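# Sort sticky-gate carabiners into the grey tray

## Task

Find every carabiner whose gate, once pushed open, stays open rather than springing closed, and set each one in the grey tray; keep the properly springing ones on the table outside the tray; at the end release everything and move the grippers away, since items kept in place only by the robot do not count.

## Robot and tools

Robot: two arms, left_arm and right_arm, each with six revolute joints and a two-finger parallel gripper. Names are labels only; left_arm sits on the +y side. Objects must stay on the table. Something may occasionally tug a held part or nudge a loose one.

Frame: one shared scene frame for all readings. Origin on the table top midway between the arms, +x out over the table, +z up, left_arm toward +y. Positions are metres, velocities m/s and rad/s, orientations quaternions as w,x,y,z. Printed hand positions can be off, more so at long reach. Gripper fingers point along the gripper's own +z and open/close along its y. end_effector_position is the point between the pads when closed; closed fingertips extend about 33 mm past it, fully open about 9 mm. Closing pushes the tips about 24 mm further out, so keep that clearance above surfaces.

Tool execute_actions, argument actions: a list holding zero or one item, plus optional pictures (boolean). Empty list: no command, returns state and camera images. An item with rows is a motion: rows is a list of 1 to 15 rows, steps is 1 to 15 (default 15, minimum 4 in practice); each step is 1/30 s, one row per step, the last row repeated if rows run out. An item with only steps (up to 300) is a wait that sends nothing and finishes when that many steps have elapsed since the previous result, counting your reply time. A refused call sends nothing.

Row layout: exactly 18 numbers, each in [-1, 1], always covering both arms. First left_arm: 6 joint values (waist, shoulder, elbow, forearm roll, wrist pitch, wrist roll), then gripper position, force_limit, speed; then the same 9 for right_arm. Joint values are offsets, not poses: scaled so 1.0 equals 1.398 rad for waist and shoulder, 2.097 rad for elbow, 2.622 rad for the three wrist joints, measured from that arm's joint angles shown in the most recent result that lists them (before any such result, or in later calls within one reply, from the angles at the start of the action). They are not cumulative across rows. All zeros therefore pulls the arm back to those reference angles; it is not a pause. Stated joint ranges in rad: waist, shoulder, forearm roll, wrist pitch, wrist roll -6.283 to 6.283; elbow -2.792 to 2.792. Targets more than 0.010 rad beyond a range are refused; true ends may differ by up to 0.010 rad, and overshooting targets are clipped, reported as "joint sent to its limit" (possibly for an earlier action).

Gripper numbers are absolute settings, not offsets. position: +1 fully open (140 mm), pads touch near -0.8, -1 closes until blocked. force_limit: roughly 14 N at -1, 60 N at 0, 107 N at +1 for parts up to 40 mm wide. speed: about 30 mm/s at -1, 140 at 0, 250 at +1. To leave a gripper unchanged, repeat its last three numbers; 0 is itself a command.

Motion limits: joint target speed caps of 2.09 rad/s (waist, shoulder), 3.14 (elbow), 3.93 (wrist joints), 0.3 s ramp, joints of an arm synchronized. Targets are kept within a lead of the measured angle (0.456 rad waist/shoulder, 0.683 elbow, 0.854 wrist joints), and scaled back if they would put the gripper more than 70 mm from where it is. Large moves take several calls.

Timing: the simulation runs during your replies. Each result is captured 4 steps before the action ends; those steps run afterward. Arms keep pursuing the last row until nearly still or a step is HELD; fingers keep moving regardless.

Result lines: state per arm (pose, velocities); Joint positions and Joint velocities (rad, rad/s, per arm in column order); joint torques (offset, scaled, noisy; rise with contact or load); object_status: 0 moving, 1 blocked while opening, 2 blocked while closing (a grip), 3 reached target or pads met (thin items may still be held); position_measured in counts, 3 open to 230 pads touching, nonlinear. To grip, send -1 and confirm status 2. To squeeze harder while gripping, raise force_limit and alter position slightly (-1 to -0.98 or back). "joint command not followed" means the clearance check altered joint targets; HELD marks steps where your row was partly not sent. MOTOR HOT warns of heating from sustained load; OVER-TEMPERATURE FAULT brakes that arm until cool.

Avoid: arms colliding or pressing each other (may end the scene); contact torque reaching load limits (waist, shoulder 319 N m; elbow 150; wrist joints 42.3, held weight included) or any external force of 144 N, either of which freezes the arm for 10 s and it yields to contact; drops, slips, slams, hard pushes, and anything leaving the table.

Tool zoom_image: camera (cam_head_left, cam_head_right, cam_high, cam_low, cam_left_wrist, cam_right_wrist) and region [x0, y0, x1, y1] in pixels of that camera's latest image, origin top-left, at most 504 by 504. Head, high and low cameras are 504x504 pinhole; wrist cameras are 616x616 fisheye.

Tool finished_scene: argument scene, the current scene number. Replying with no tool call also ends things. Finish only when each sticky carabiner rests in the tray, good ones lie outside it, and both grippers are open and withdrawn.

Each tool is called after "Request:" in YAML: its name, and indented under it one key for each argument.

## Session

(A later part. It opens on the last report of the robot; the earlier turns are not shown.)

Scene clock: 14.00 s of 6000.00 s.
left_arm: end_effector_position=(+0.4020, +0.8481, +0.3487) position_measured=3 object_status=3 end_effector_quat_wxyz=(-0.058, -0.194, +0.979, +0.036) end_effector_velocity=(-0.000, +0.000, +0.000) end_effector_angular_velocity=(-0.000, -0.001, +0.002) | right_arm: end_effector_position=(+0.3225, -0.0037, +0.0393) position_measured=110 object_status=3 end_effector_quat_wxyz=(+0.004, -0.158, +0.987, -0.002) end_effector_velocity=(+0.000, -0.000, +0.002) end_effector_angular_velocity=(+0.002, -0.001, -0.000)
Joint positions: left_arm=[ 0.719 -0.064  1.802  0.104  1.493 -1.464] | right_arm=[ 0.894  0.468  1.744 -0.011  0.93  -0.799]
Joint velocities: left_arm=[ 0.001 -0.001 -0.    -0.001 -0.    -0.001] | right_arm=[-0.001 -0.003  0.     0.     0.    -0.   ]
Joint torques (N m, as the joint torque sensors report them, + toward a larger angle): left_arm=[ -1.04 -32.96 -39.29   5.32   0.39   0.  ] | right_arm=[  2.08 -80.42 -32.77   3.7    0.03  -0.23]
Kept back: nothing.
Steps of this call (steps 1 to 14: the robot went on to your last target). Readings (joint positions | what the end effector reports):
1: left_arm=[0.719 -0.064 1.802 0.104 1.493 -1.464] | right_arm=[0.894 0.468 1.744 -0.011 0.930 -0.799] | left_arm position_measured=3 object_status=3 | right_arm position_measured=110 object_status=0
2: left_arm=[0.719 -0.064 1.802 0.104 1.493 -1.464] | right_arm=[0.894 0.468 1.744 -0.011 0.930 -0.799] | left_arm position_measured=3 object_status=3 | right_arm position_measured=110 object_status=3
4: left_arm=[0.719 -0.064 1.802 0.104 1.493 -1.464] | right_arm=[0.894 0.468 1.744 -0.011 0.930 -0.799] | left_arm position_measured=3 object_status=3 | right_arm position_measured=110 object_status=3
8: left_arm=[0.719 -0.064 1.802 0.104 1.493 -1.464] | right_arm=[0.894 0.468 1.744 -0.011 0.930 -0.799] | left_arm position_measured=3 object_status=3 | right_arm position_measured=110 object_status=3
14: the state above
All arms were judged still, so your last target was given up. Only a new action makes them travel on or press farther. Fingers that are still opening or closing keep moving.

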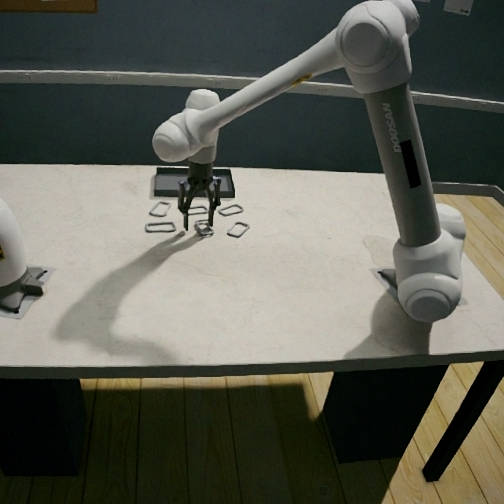

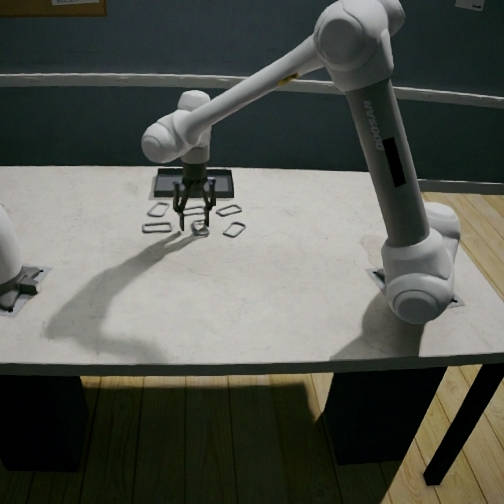

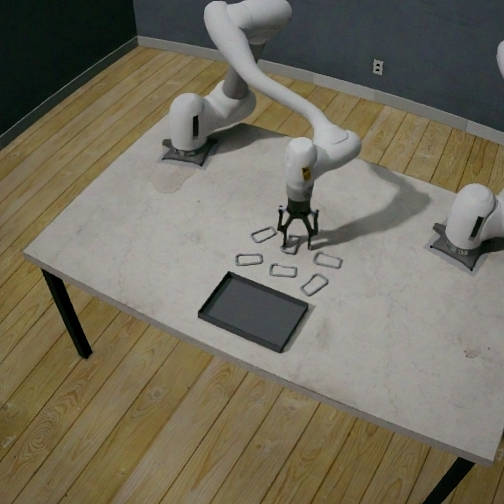

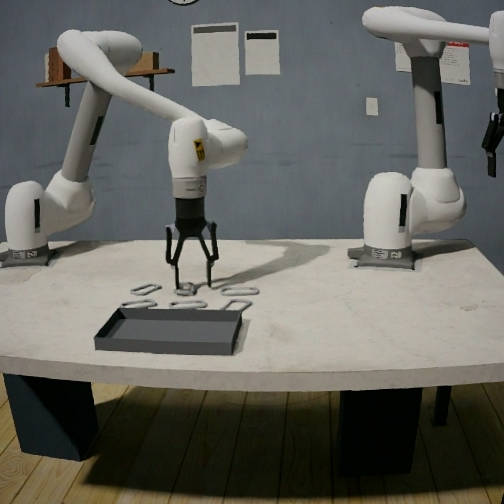

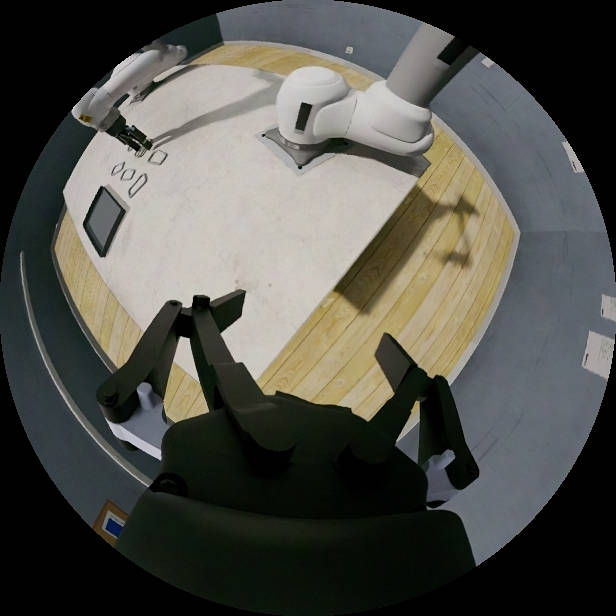

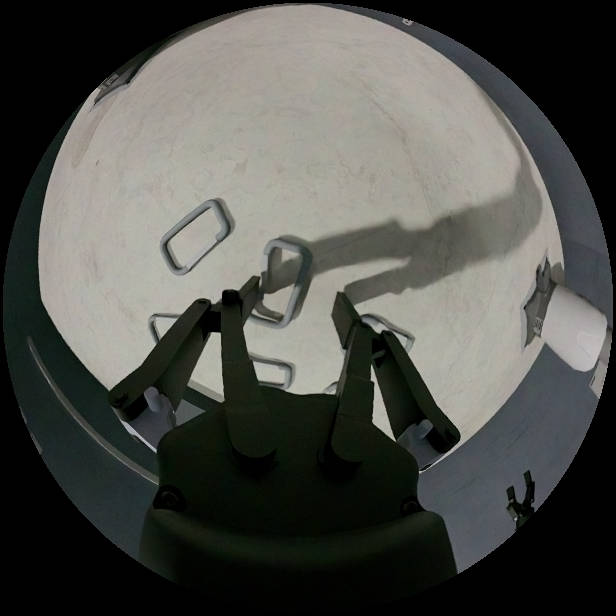

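Request:
execute_actions:
  actions:
    - {"rows":[[0,0,0,0,0,0,1,0,0,0,-0.03,-0.013,0,0.026,0,0.15,-0.5,0]],"steps":15}
  pictures: true

Request:
zoom_image:
  camera: "cam_right_wrist"
  region: [200, 180, 420, 380]

Scene clock: 14.83 s of 6000.00 s.
left_arm: end_effector_position=(+0.4020, +0.8481, +0.3487) position_measured=3 object_status=3 end_effector_quat_wxyz=(-0.058, -0.194, +0.979, +0.036) end_effector_velocity=(+0.000, -0.000, -0.001) end_effector_angular_velocity=(-0.000, +0.002, -0.002) | right_arm: end_effector_position=(+0.3221, -0.0047, +0.0817) position_measured=110 object_status=3 end_effector_quat_wxyz=(+0.004, -0.158, +0.987, -0.002) end_effector_velocity=(-0.000, -0.001, +0.007) end_effector_angular_velocity=(+0.000, +0.000, -0.001)
Joint positions: left_arm=[ 0.719 -0.064  1.802  0.104  1.493 -1.464] | right_arm=[ 0.894  0.426  1.717 -0.011  0.997 -0.799]
Joint velocities: left_arm=[-0.001  0.002  0.     0.001  0.     0.001] | right_arm=[-0.    -0.007 -0.004  0.     0.011  0.   ]
Joint torques (N m, as the joint torque sensors report them, + toward a larger angle): left_arm=[  0.18 -32.03 -39.3    5.43   0.4    0.13] | right_arm=[  3.22 -79.81 -33.13   3.39   0.    -0.27]
Steps of this call (steps 1 to 14: nothing new was sent; steps 15 to 25: the first 11 steps of this action). Readings (joint positions | what the end effector reports):
15: left_arm=[0.719 -0.064 1.802 0.104 1.493 -1.464] | right_arm=[0.894 0.467 1.744 -0.011 0.930 -0.799] | left_arm position_measured=3 object_status=3 | right_arm position_measured=110 object_status=3
16: left_arm=[0.719 -0.064 1.802 0.104 1.493 -1.464] | right_arm=[0.894 0.464 1.742 -0.011 0.936 -0.799] | left_arm position_measured=3 object_status=3 | right_arm position_measured=110 object_status=3
18: left_arm=[0.719 -0.064 1.802 0.104 1.493 -1.464] | right_arm=[0.894 0.443 1.728 -0.011 0.969 -0.799] | left_arm position_measured=3 object_status=3 | right_arm position_measured=110 object_status=3
22: left_arm=[0.719 -0.064 1.802 0.104 1.493 -1.464] | right_arm=[0.894 0.427 1.718 -0.011 0.994 -0.799] | left_arm position_measured=3 object_status=3 | right_arm position_measured=110 object_status=3
25: the state above

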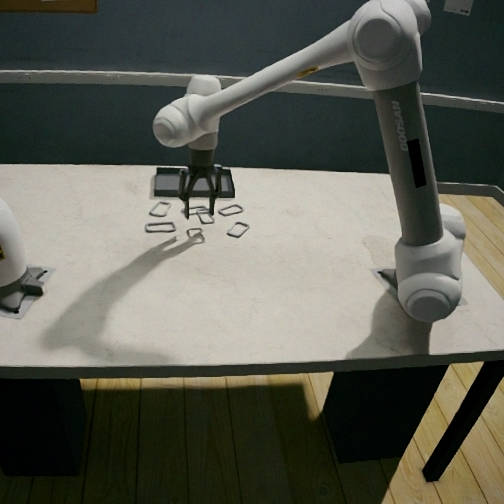

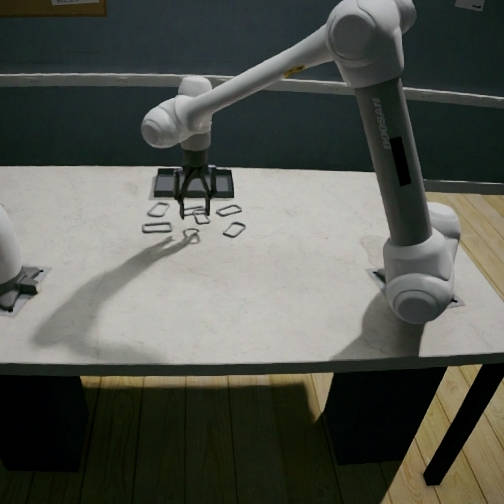

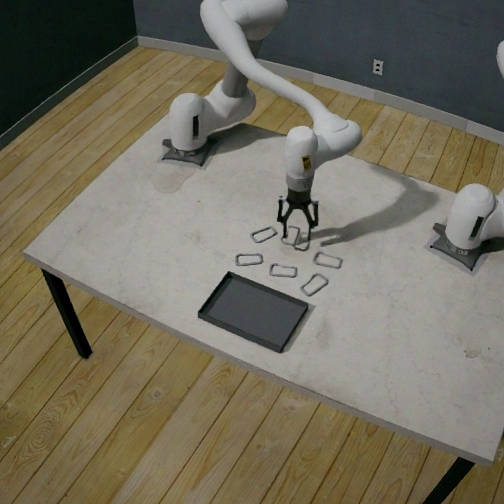

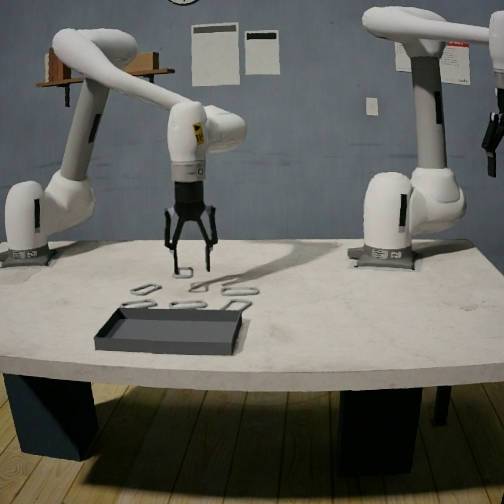

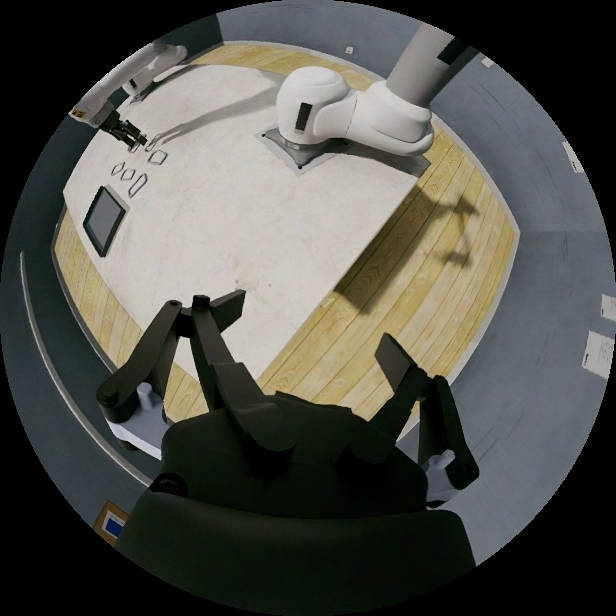

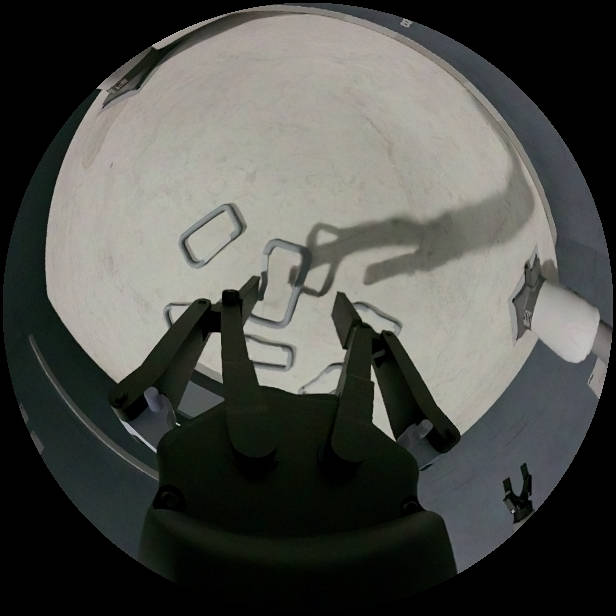

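Region (200, 180, 420, 380) of cam_right_wrist's 616x616 image, scaled by 2.291, with more detail than that image has; it fills the top 458 rows of this view, and the rest is white.

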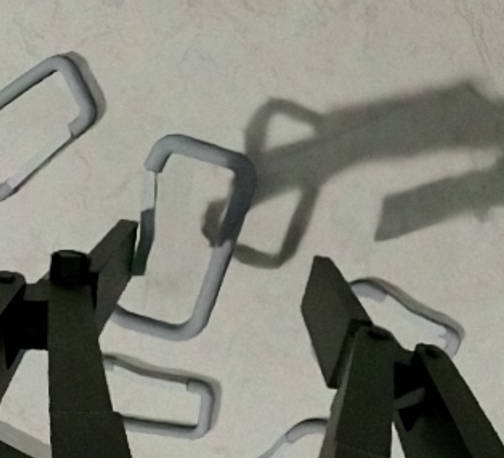

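Request:
execute_actions:
  actions:
    - {"rows":[[0,0,0,0,0,0,1,0,0,0,-0.003,-0.001,0,0.003,0,0.15,-0.5,0]],"steps":15}
  pictures: true

Request:
zoom_image:
  camera: "cam_right_wrist"
  region: [220, 220, 340, 350]

Request:
zoom_image:
  camera: "cam_low"
  region: [140, 230, 240, 310]

Scene clock: 15.50 s of 6000.00 s.
left_arm: end_effector_position=(+0.4020, +0.8481, +0.3487) position_measured=3 object_status=3 end_effector_quat_wxyz=(-0.058, -0.194, +0.979, +0.036) end_effector_velocity=(+0.000, -0.001, +0.000) end_effector_angular_velocity=(-0.000, -0.001, -0.002) | right_arm: end_effector_position=(+0.3217, -0.0056, +0.0857) position_measured=110 object_status=3 end_effector_quat_wxyz=(+0.004, -0.158, +0.987, -0.003) end_effector_velocity=(+0.000, +0.000, +0.001) end_effector_angular_velocity=(+0.000, -0.000, +0.000)
Joint positions: left_arm=[ 0.719 -0.064  1.802  0.104  1.493 -1.464] | right_arm=[ 0.894  0.422  1.715 -0.011  1.005 -0.799]
Joint velocities: left_arm=[-0.002 -0.001  0.    -0.001 -0.     0.001] | right_arm=[ 0.    -0.001 -0.001 -0.     0.001  0.   ]
Joint torques (N m, as the joint torque sensors report them, + toward a larger angle): left_arm=[ -0.23 -32.5  -39.07   5.29   0.36   0.  ] | right_arm=[  2.76 -78.5  -33.43   3.72  -0.28  -0.2 ]
Steps of this call (steps 1 to 4: the last 4 steps of your previous action; steps 5 to 9: the robot went on to your last target; steps 10 to 20: the first 11 steps of this action). Readings (joint positions | what the end effector reports):
10: left_arm=[0.719 -0.064 1.802 0.104 1.493 -1.464] | right_arm=[0.894 0.426 1.717 -0.011 0.998 -0.799] | left_arm position_measured=3 object_status=3 | right_arm position_measured=110 object_status=3
11: left_arm=[0.719 -0.064 1.802 0.104 1.493 -1.464] | right_arm=[0.894 0.425 1.716 -0.011 1.000 -0.799] | left_arm position_measured=3 object_status=3 | right_arm position_measured=110 object_status=3
13: left_arm=[0.719 -0.064 1.802 0.104 1.493 -1.464] | right_arm=[0.894 0.423 1.715 -0.011 1.003 -0.799] | left_arm position_measured=3 object_status=3 | right_arm position_measured=110 object_status=3
17: left_arm=[0.719 -0.064 1.802 0.104 1.493 -1.464] | right_arm=[0.894 0.422 1.715 -0.011 1.004 -0.799] | left_arm position_measured=3 object_status=3 | right_arm position_measured=110 object_status=3
20: the state above

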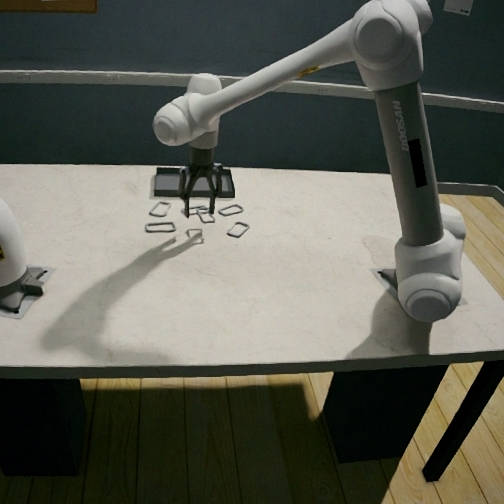

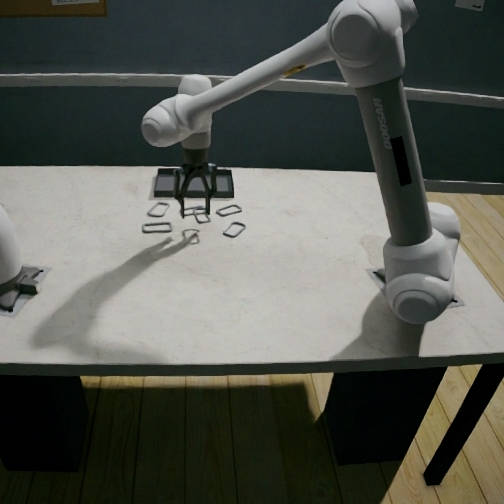

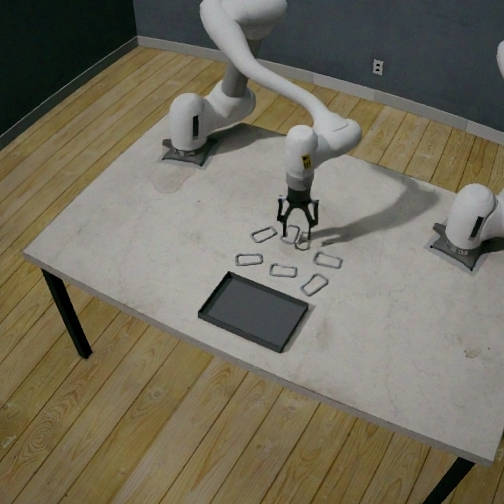

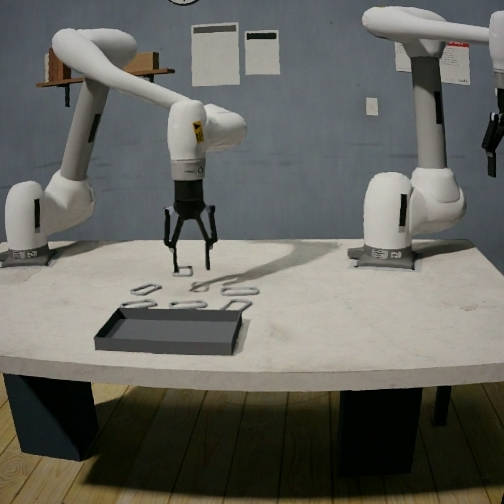

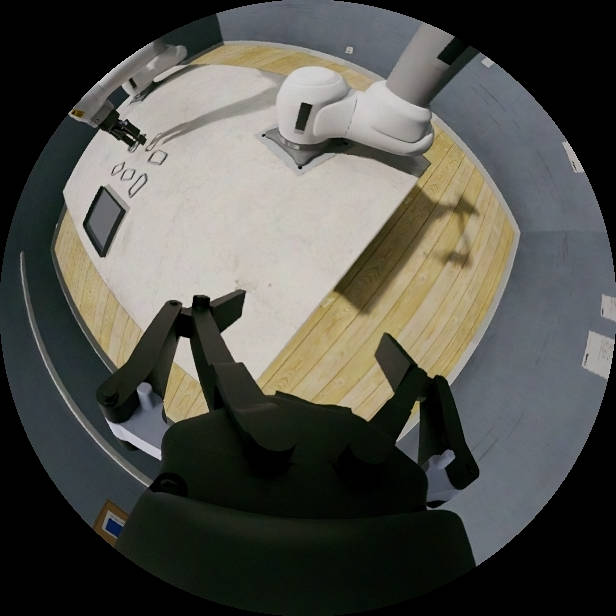

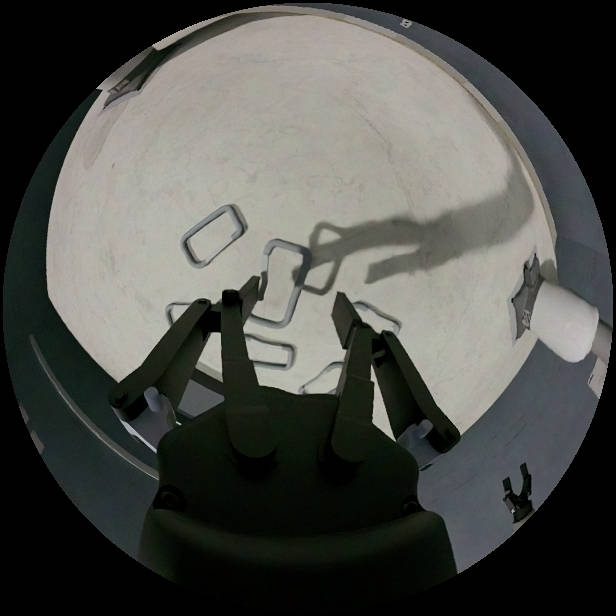

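Region (220, 220, 340, 350) of cam_right_wrist's 616x616 image, scaled by 3.877, with more detail than that image has; it fills the left 465 columns of this view, and the rest is white.

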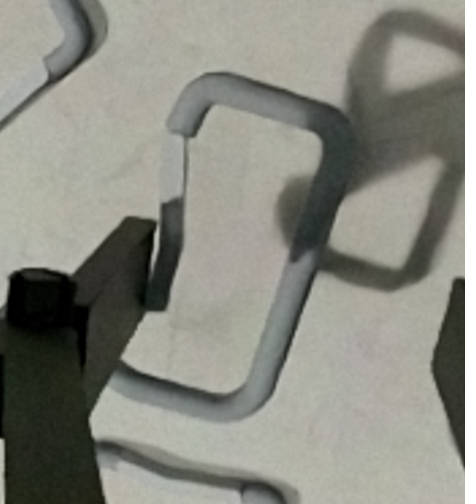

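Region (140, 230, 240, 310) of cam_low's 504x504 image, scaled by 5.040, with more detail than that image has; it fills the top 403 rows of this view, and the rest is white.

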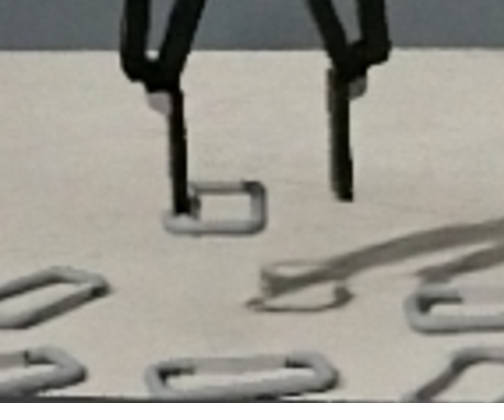

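Request:
execute_actions:
  actions:
    - {"rows":[[0,0,0,0,0,0,1,0,0,0,0.02,0.009,0,-0.018,0,0.15,-0.5,0],[0,0,0,0,0,0,1,0,0,0,0.02,0.009,0,-0.018,0,0.15,-0.5,0],[0,0,0,0,0,0,1,0,0,0,0.02,0.009,0,-0.018,0,0.15,-0.5,0],[0,0,0,0,0,0,1,0,0,0,0.02,0.009,0,-0.018,0,0.15,-0.5,0],[0,0,0,0,0,0,1,0,0,0,0.026,0.011,0,-0.023,0,0.15,-0.5,0],[0,0,0,0,0,0,1,0,0,0,0.026,0.011,0,-0.023,0,0.15,-0.5,0],[0,0,0,0,0,0,1,0,0,0,0.026,0.011,0,-0.023,0,0.15,-0.5,0],[0,0,0,0,0,0,1,0,0,0,0.031,0.013,0,-0.027,0,0.15,-0.5,0]],"steps":15}

Request:
execute_actions:
  actions:
    - {"rows":[[0,0,0,0,0,0,1,0,0,0,0,0,0,0,0,0.45,-0.5,0.2]],"steps":15}
  pictures: true

Request:
zoom_image:
  camera: "cam_right_wrist"
  region: [200, 200, 400, 380]

Scene clock: 16.17 s of 6000.00 s.
left_arm: end_effector_position=(+0.4020, +0.8481, +0.3487) position_measured=3 object_status=3 end_effector_quat_wxyz=(-0.058, -0.194, +0.979, +0.036) end_effector_velocity=(+0.000, +0.000, -0.001) end_effector_angular_velocity=(+0.000, +0.001, +0.000) | right_arm: end_effector_position=(+0.3225, -0.0039, +0.0446) position_measured=110 object_status=3 end_effector_quat_wxyz=(+0.003, -0.158, +0.987, -0.003) end_effector_velocity=(-0.000, +0.002, -0.045) end_effector_angular_velocity=(-0.001, +0.002, +0.001)
Joint positions: left_arm=[ 0.719 -0.064  1.802  0.104  1.493 -1.464] | right_arm=[ 0.894  0.462  1.74  -0.011  0.939 -0.799]
Joint velocities: left_arm=[ 0.     0.001  0.     0.001 -0.    -0.   ] | right_arm=[ 0.001  0.046  0.025  0.001 -0.069  0.   ]
Joint torques (N m, as the joint torque sensors report them, + toward a larger angle): left_arm=[ -0.25 -31.68 -39.11   5.35   0.32   0.05] | right_arm=[  4.02 -92.73 -37.62   4.25  -0.03  -0.01]
Steps of this call (steps 1 to 4: the last 4 steps of your previous action; steps 5 to 9: the robot went on to your last target; steps 10 to 20: the first 11 steps of this action). Readings (joint positions | what the end effector reports):
10: left_arm=[0.719 -0.064 1.802 0.104 1.493 -1.464] | right_arm=[0.894 0.422 1.715 -0.011 1.005 -0.799] | left_arm position_measured=3 object_status=3 | right_arm position_measured=110 object_status=3
11: left_arm=[0.719 -0.064 1.802 0.104 1.493 -1.464] | right_arm=[0.894 0.424 1.716 -0.011 1.000 -0.799] | left_arm position_measured=3 object_status=3 | right_arm position_measured=110 object_status=3
13: left_arm=[0.719 -0.064 1.802 0.104 1.493 -1.464] | right_arm=[0.894 0.440 1.727 -0.010 0.975 -0.799] | left_arm position_measured=3 object_status=3 | right_arm position_measured=110 object_status=3
17: left_arm=[0.719 -0.064 1.802 0.104 1.493 -1.464] | right_arm=[0.894 0.455 1.736 -0.011 0.951 -0.799] | left_arm position_measured=3 object_status=3 | right_arm position_measured=110 object_status=3
20: the state above

Scene clock: 16.67 s of 6000.00 s.
left_arm: end_effector_position=(+0.4020, +0.8481, +0.3487) position_measured=3 object_status=3 end_effector_quat_wxyz=(-0.058, -0.194, +0.979, +0.036) end_effector_velocity=(+0.000, +0.000, -0.001) end_effector_angular_velocity=(-0.001, +0.001, -0.000) | right_arm: end_effector_position=(+0.3225, -0.0038, +0.0420) position_measured=72 object_status=0 end_effector_quat_wxyz=(+0.003, -0.158, +0.987, -0.003) end_effector_velocity=(-0.000, -0.000, +0.000) end_effector_angular_velocity=(-0.000, +0.001, +0.001)
Joint positions: left_arm=[ 0.719 -0.064  1.802  0.104  1.493 -1.464] | right_arm=[ 0.894  0.465  1.742 -0.011  0.935 -0.799]
Joint velocities: left_arm=[ 0.001  0.002 -0.    -0.    -0.     0.001] | right_arm=[-0.    -0.001 -0.     0.001  0.001 -0.001]
Joint torques (N m, as the joint torque sensors report them, + toward a larger angle): left_arm=[ -0.89 -31.8  -39.     5.43   0.4    0.12] | right_arm=[  4.81 -80.5  -32.71   3.57  -0.09  -0.14]
Steps of this call (steps 1 to 4: the last 4 steps of your previous action; steps 5 to 15: the first 11 steps of this action, its rows measured from where the robot was after step 4). Readings (joint positions | what the end effector reports):
4: left_arm=[0.719 -0.064 1.802 0.104 1.493 -1.464] | right_arm=[0.894 0.465 1.742 -0.011 0.935 -0.799] | left_arm position_measured=3 object_status=3 | right_arm position_measured=110 object_status=3
5: left_arm=[0.719 -0.064 1.802 0.104 1.493 -1.464] | right_arm=[0.894 0.465 1.742 -0.011 0.934 -0.799] | left_arm position_measured=3 object_status=3 | right_arm position_measured=110 object_status=0
6: left_arm=[0.719 -0.064 1.802 0.104 1.493 -1.464] | right_arm=[0.894 0.465 1.742 -0.011 0.934 -0.799] | left_arm position_measured=3 object_status=3 | right_arm position_measured=107 object_status=0
8: left_arm=[0.719 -0.064 1.802 0.104 1.493 -1.464] | right_arm=[0.894 0.465 1.742 -0.011 0.934 -0.799] | left_arm position_measured=3 object_status=3 | right_arm position_measured=89 object_status=0
12: left_arm=[0.719 -0.064 1.802 0.104 1.493 -1.464] | right_arm=[0.894 0.465 1.742 -0.011 0.934 -0.799] | left_arm position_measured=3 object_status=3 | right_arm position_measured=72 object_status=0
15: the state above

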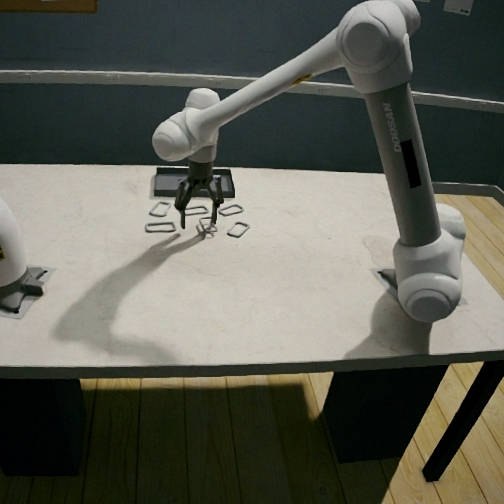

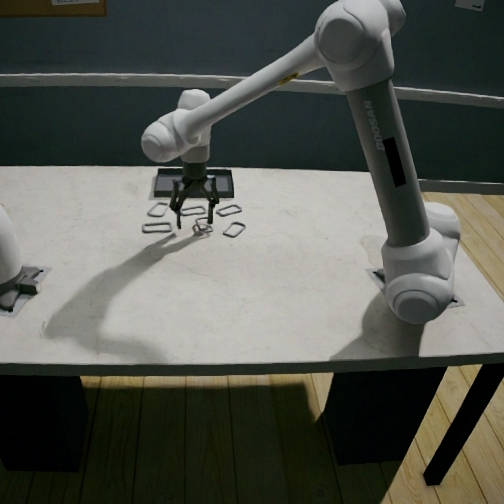

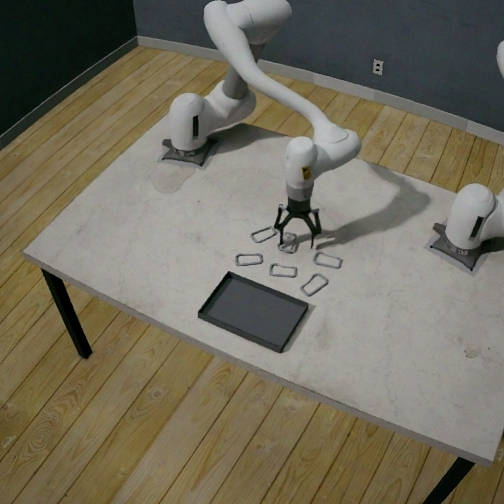

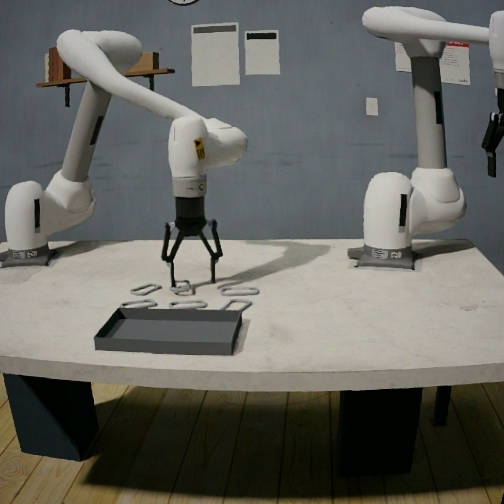

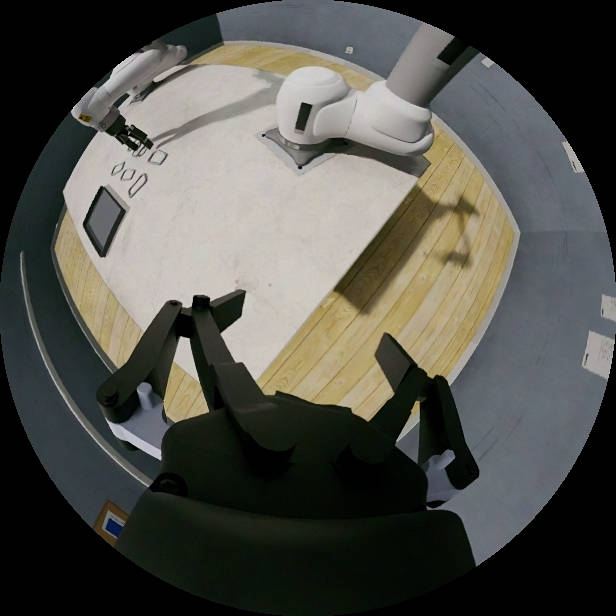

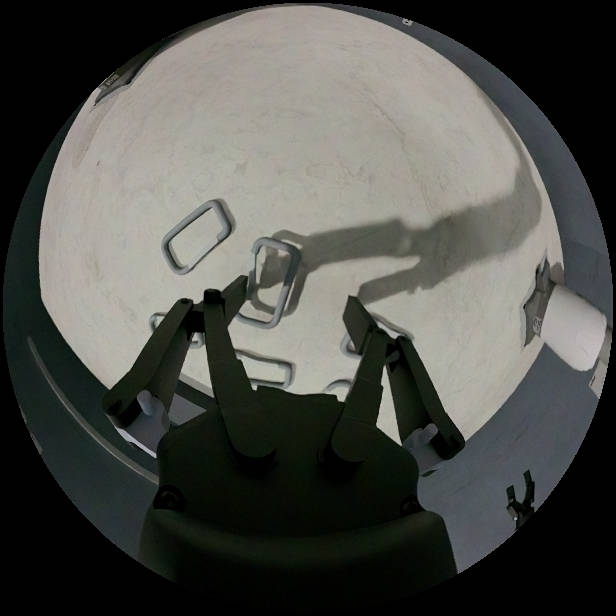

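Region (200, 200, 400, 380) of cam_right_wrist's 616x616 image, scaled by 2.520, with more detail than that image has; it fills the top 454 rows of this view, and the rest is white.

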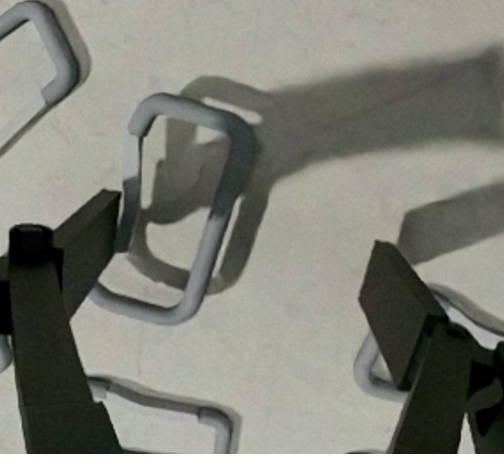

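Request:
execute_actions:
  actions:
    - {"rows":[[0,0,0,0,0,0,1,0,0,0,-0.035,-0.015,0,0.03,0,0.15,-0.5,0]],"steps":12}

Request:
execute_actions:
  actions:
    - {"rows":[[0,0,0,0,0,0,1,0,0,-0.402,0.043,-0.043,0,0.012,0.431,0.15,-0.5,0]],"steps":15}

Request:
execute_actions:
  actions:
    - {"steps":15}
  pictures: true

Scene clock: 18.10 s of 6000.00 s.
left_arm: end_effector_position=(+0.4020, +0.8481, +0.3487) position_measured=3 object_status=3 end_effector_quat_wxyz=(-0.058, -0.194, +0.979, +0.036) end_effector_velocity=(+0.000, +0.000, -0.001) end_effector_angular_velocity=(-0.001, +0.001, +0.001) | right_arm: end_effector_position=(+0.3219, -0.0052, +0.0899) position_measured=110 object_status=0 end_effector_quat_wxyz=(+0.004, -0.158, +0.987, -0.002) end_effector_velocity=(-0.002, -0.005, +0.026) end_effector_angular_velocity=(-0.011, +0.006, -0.000)
Joint positions: left_arm=[ 0.719 -0.064  1.802  0.104  1.493 -1.464] | right_arm=[ 0.894  0.418  1.712 -0.011  1.009 -0.799]
Joint velocities: left_arm=[ 0.001  0.002  0.    -0.     0.    -0.   ] | right_arm=[-0.    -0.025 -0.018  0.     0.055 -0.001]
Joint torques (N m, as the joint torque sensors report them, + toward a larger angle): left_arm=[  0.6  -32.49 -38.99   5.51   0.36   0.01] | right_arm=[  3.53 -72.12 -32.55   3.52   0.08  -0.44]
Steps of this call (steps 1 to 4: the last 4 steps of your previous action; steps 5 to 15: the robot went on to your last target; steps 16 to 35: nothing new was sent; steps 36 to 43: the first 8 steps of this action). Readings (joint positions | what the end effector reports):
36: left_arm=[0.719 -0.064 1.802 0.104 1.493 -1.464] | right_arm=[0.894 0.465 1.742 -0.011 0.935 -0.799] | left_arm position_measured=3 object_status=3 | right_arm position_measured=72 object_status=0
37: left_arm=[0.719 -0.064 1.802 0.104 1.493 -1.464] | right_arm=[0.894 0.461 1.740 -0.011 0.941 -0.799] | left_arm position_measured=3 object_status=3 | right_arm position_measured=75 object_status=0
39: left_arm=[0.719 -0.064 1.802 0.104 1.493 -1.464] | right_arm=[0.894 0.438 1.724 -0.011 0.978 -0.799] | left_arm position_measured=3 object_status=3 | right_arm position_measured=90 object_status=0
43: the state above

Scene clock: 18.60 s of 6000.00 s.
left_arm: end_effector_position=(+0.4020, +0.8481, +0.3487) position_measured=3 object_status=3 end_effector_quat_wxyz=(-0.058, -0.194, +0.979, +0.036) end_effector_velocity=(-0.000, +0.000, +0.000) end_effector_angular_velocity=(+0.001, +0.000, -0.000) | right_arm: end_effector_position=(+0.4343, -0.0549, +0.0918) position_measured=110 object_status=3 end_effector_quat_wxyz=(+0.004, +0.081, +0.997, -0.002) end_effector_velocity=(+0.347, -0.197, -0.002) end_effector_angular_velocity=(+0.008, -0.003, -1.577)
Joint positions: left_arm=[ 0.719 -0.064  1.802  0.104  1.493 -1.464] | right_arm=[ 0.728  0.436  1.681 -0.011  1.023 -0.486]
Joint velocities: left_arm=[-0.    -0.    -0.     0.001  0.     0.   ] | right_arm=[-0.534  0.055 -0.081  0.001  0.028  1.043]
Joint torques (N m, as the joint torque sensors report them, + toward a larger angle): left_arm=[ -0.63 -32.47 -39.09   5.37   0.46  -0.02] | right_arm=[  6.19 -83.01 -34.06   4.05   0.16  -0.49]
Steps of this call (steps 1 to 4: the last 4 steps of your previous action; steps 5 to 15: the first 11 steps of this action, its rows measured from where the robot was after step 4). Readings (joint positions | what the end effector reports):
4: left_arm=[0.719 -0.064 1.802 0.104 1.493 -1.464] | right_arm=[0.894 0.417 1.711 -0.011 1.013 -0.799] | left_arm position_measured=3 object_status=3 | right_arm position_measured=110 object_status=0
5: left_arm=[0.719 -0.064 1.802 0.104 1.493 -1.464] | right_arm=[0.894 0.416 1.711 -0.011 1.013 -0.799] | left_arm position_measured=3 object_status=3 | right_arm position_measured=110 object_status=0
6: left_arm=[0.719 -0.064 1.802 0.104 1.493 -1.464] | right_arm=[0.891 0.417 1.710 -0.011 1.013 -0.792] | left_arm position_measured=3 object_status=3 | right_arm position_measured=110 object_status=3
8: left_arm=[0.719 -0.064 1.802 0.104 1.493 -1.464] | right_arm=[0.862 0.420 1.704 -0.011 1.015 -0.736] | left_arm position_measured=3 object_status=3 | right_arm position_measured=110 object_status=3
12: left_arm=[0.719 -0.064 1.802 0.104 1.493 -1.464] | right_arm=[0.783 0.430 1.690 -0.011 1.020 -0.590] | left_arm position_measured=3 object_status=3 | right_arm position_measured=110 object_status=3
15: the state above

Scene clock: 19.10 s of 6000.00 s.
left_arm: end_effector_position=(+0.4020, +0.8481, +0.3487) position_measured=3 object_status=3 end_effector_quat_wxyz=(-0.058, -0.194, +0.979, +0.036) end_effector_velocity=(-0.001, +0.001, +0.001) end_effector_angular_velocity=(+0.001, -0.002, +0.001) | right_arm: end_effector_position=(+0.5946, -0.1774, +0.0906) position_measured=110 object_status=3 end_effector_quat_wxyz=(+0.004, +0.471, +0.882, -0.002) end_effector_velocity=(+0.282, -0.284, -0.003) end_effector_angular_velocity=(+0.005, -0.006, -1.594)
Joint positions: left_arm=[ 0.719 -0.064  1.802  0.104  1.493 -1.464] | right_arm=[ 0.461  0.463  1.64  -0.011  1.037  0.065]
Joint velocities: left_arm=[ 0.003 -0.002 -0.     0.    -0.     0.002] | right_arm=[-0.523  0.054 -0.08   0.     0.027  1.071]
Joint torques (N m, as the joint torque sensors report them, + toward a larger angle): left_arm=[ -0.52 -32.12 -38.86   5.43   0.43  -0.05] | right_arm=[  2.26 -84.59 -35.2    3.9   -0.13  -0.22]
Kept back: nothing.
Steps of this call (steps 1 to 4: the last 4 steps of your previous action; steps 5 to 15: the robot went on to your last target). Readings (joint positions | what the end effector reports):
1: left_arm=[0.719 -0.064 1.802 0.104 1.493 -1.464] | right_arm=[0.710 0.438 1.678 -0.011 1.024 -0.449] | left_arm position_measured=3 object_status=3 | right_arm position_measured=110 object_status=3
2: left_arm=[0.719 -0.064 1.802 0.104 1.493 -1.464] | right_arm=[0.693 0.439 1.676 -0.011 1.025 -0.413] | left_arm position_measured=3 object_status=3 | right_arm position_measured=110 object_status=3
4: left_arm=[0.719 -0.064 1.802 0.104 1.493 -1.464] | right_arm=[0.657 0.443 1.670 -0.011 1.027 -0.339] | left_arm position_measured=3 object_status=3 | right_arm position_measured=110 object_status=3
8: left_arm=[0.719 -0.064 1.802 0.104 1.493 -1.464] | right_arm=[0.585 0.451 1.659 -0.011 1.031 -0.191] | left_arm position_measured=3 object_status=3 | right_arm position_measured=110 object_status=3
15: the state above

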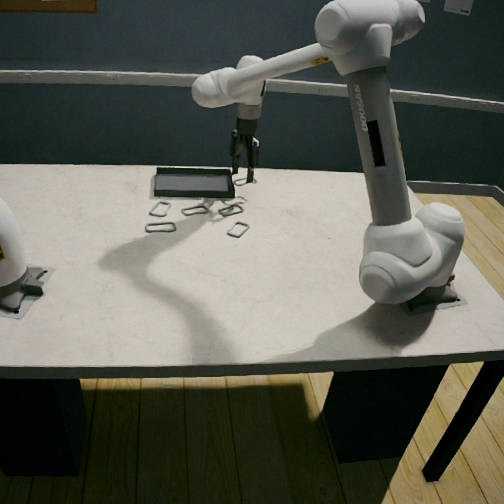

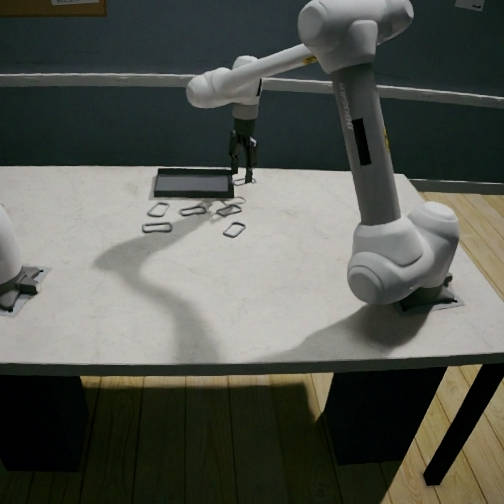

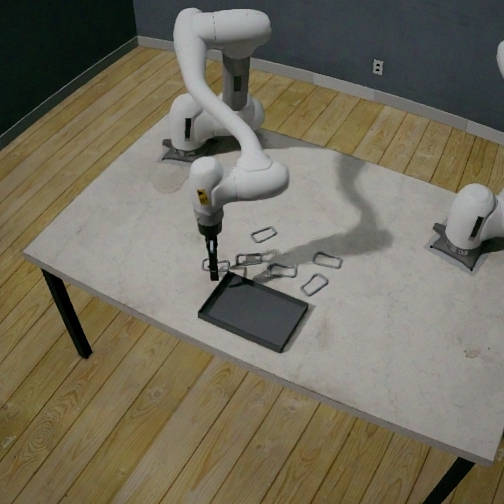

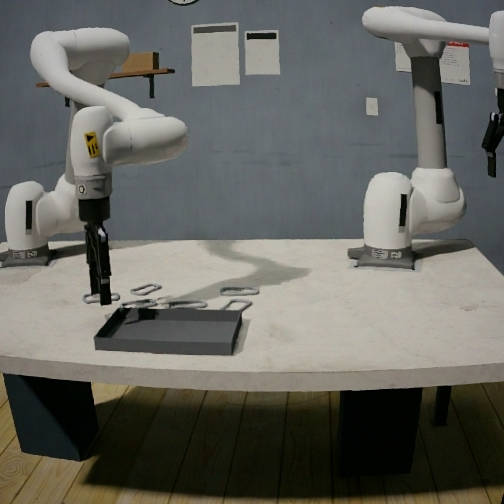

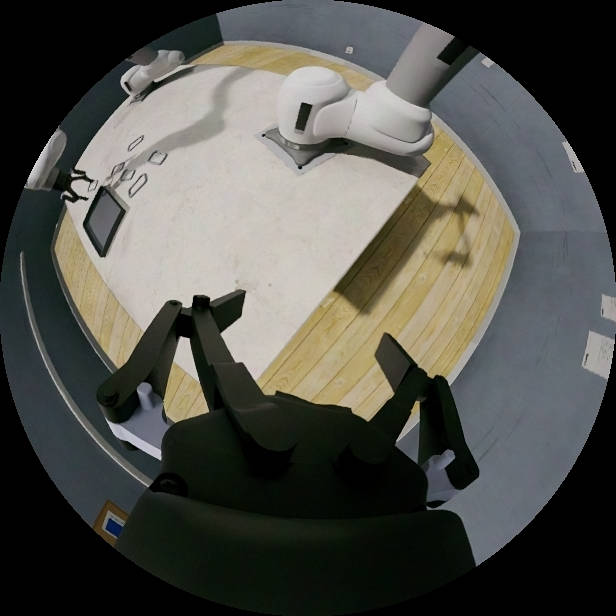

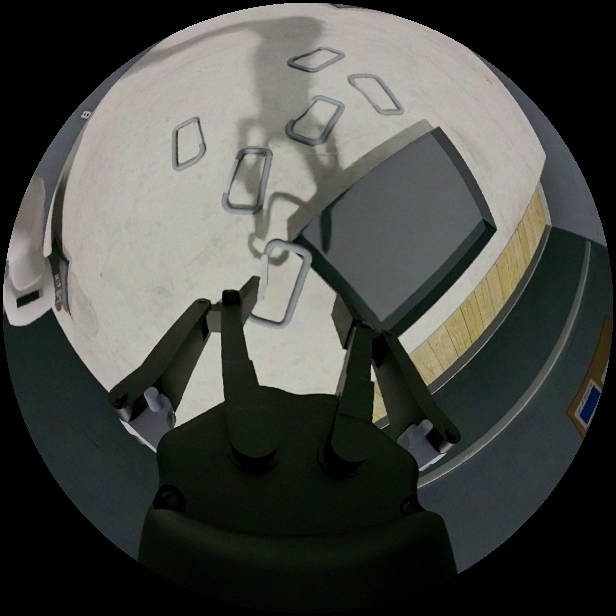

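Request:
execute_actions:
  actions: []
  pictures: false

Scene clock: 19.20 s of 6000.00 s.
left_arm: end_effector_position=(+0.4020, +0.8481, +0.3487) position_measured=3 object_status=3 end_effector_quat_wxyz=(-0.058, -0.194, +0.979, +0.036) end_effector_velocity=(-0.000, -0.000, +0.001) end_effector_angular_velocity=(+0.000, -0.001, -0.004) | right_arm: end_effector_position=(+0.6225, -0.2070, +0.0904) position_measured=110 object_status=3 end_effector_quat_wxyz=(+0.004, +0.541, +0.841, -0.002) end_effector_velocity=(+0.267, -0.300, -0.003) end_effector_angular_velocity=(+0.005, -0.005, -1.589)
Joint positions: left_arm=[ 0.719 -0.064  1.802  0.104  1.493 -1.464] | right_arm=[ 0.408  0.469  1.632 -0.011  1.04   0.174]
Joint velocities: left_arm=[-0.001 -0.002  0.    -0.    -0.     0.003] | right_arm=[-0.522  0.054 -0.079  0.001  0.028  1.067]
Joint torques (N m, as the joint torque sensors report them, + toward a larger angle): left_arm=[ -0.63 -32.31 -39.13   5.45   0.29   0.  ] | right_arm=[  2.6  -84.93 -34.73   3.87   0.28  -0.17]
Kept back: nothing.
Steps of this call (steps 1 to 3: the robot went on to your last target). Readings (joint positions | what the end effector reports):
1: left_arm=[0.719 -0.064 1.802 0.104 1.493 -1.464] | right_arm=[0.443 0.465 1.638 -0.011 1.038 0.102] | left_arm position_measured=3 object_status=3 | right_arm position_measured=110 object_status=3
2: left_arm=[0.719 -0.064 1.802 0.104 1.493 -1.464] | right_arm=[0.425 0.467 1.635 -0.011 1.039 0.138] | left_arm position_measured=3 object_status=3 | right_arm position_measured=110 object_status=3
3: the state above


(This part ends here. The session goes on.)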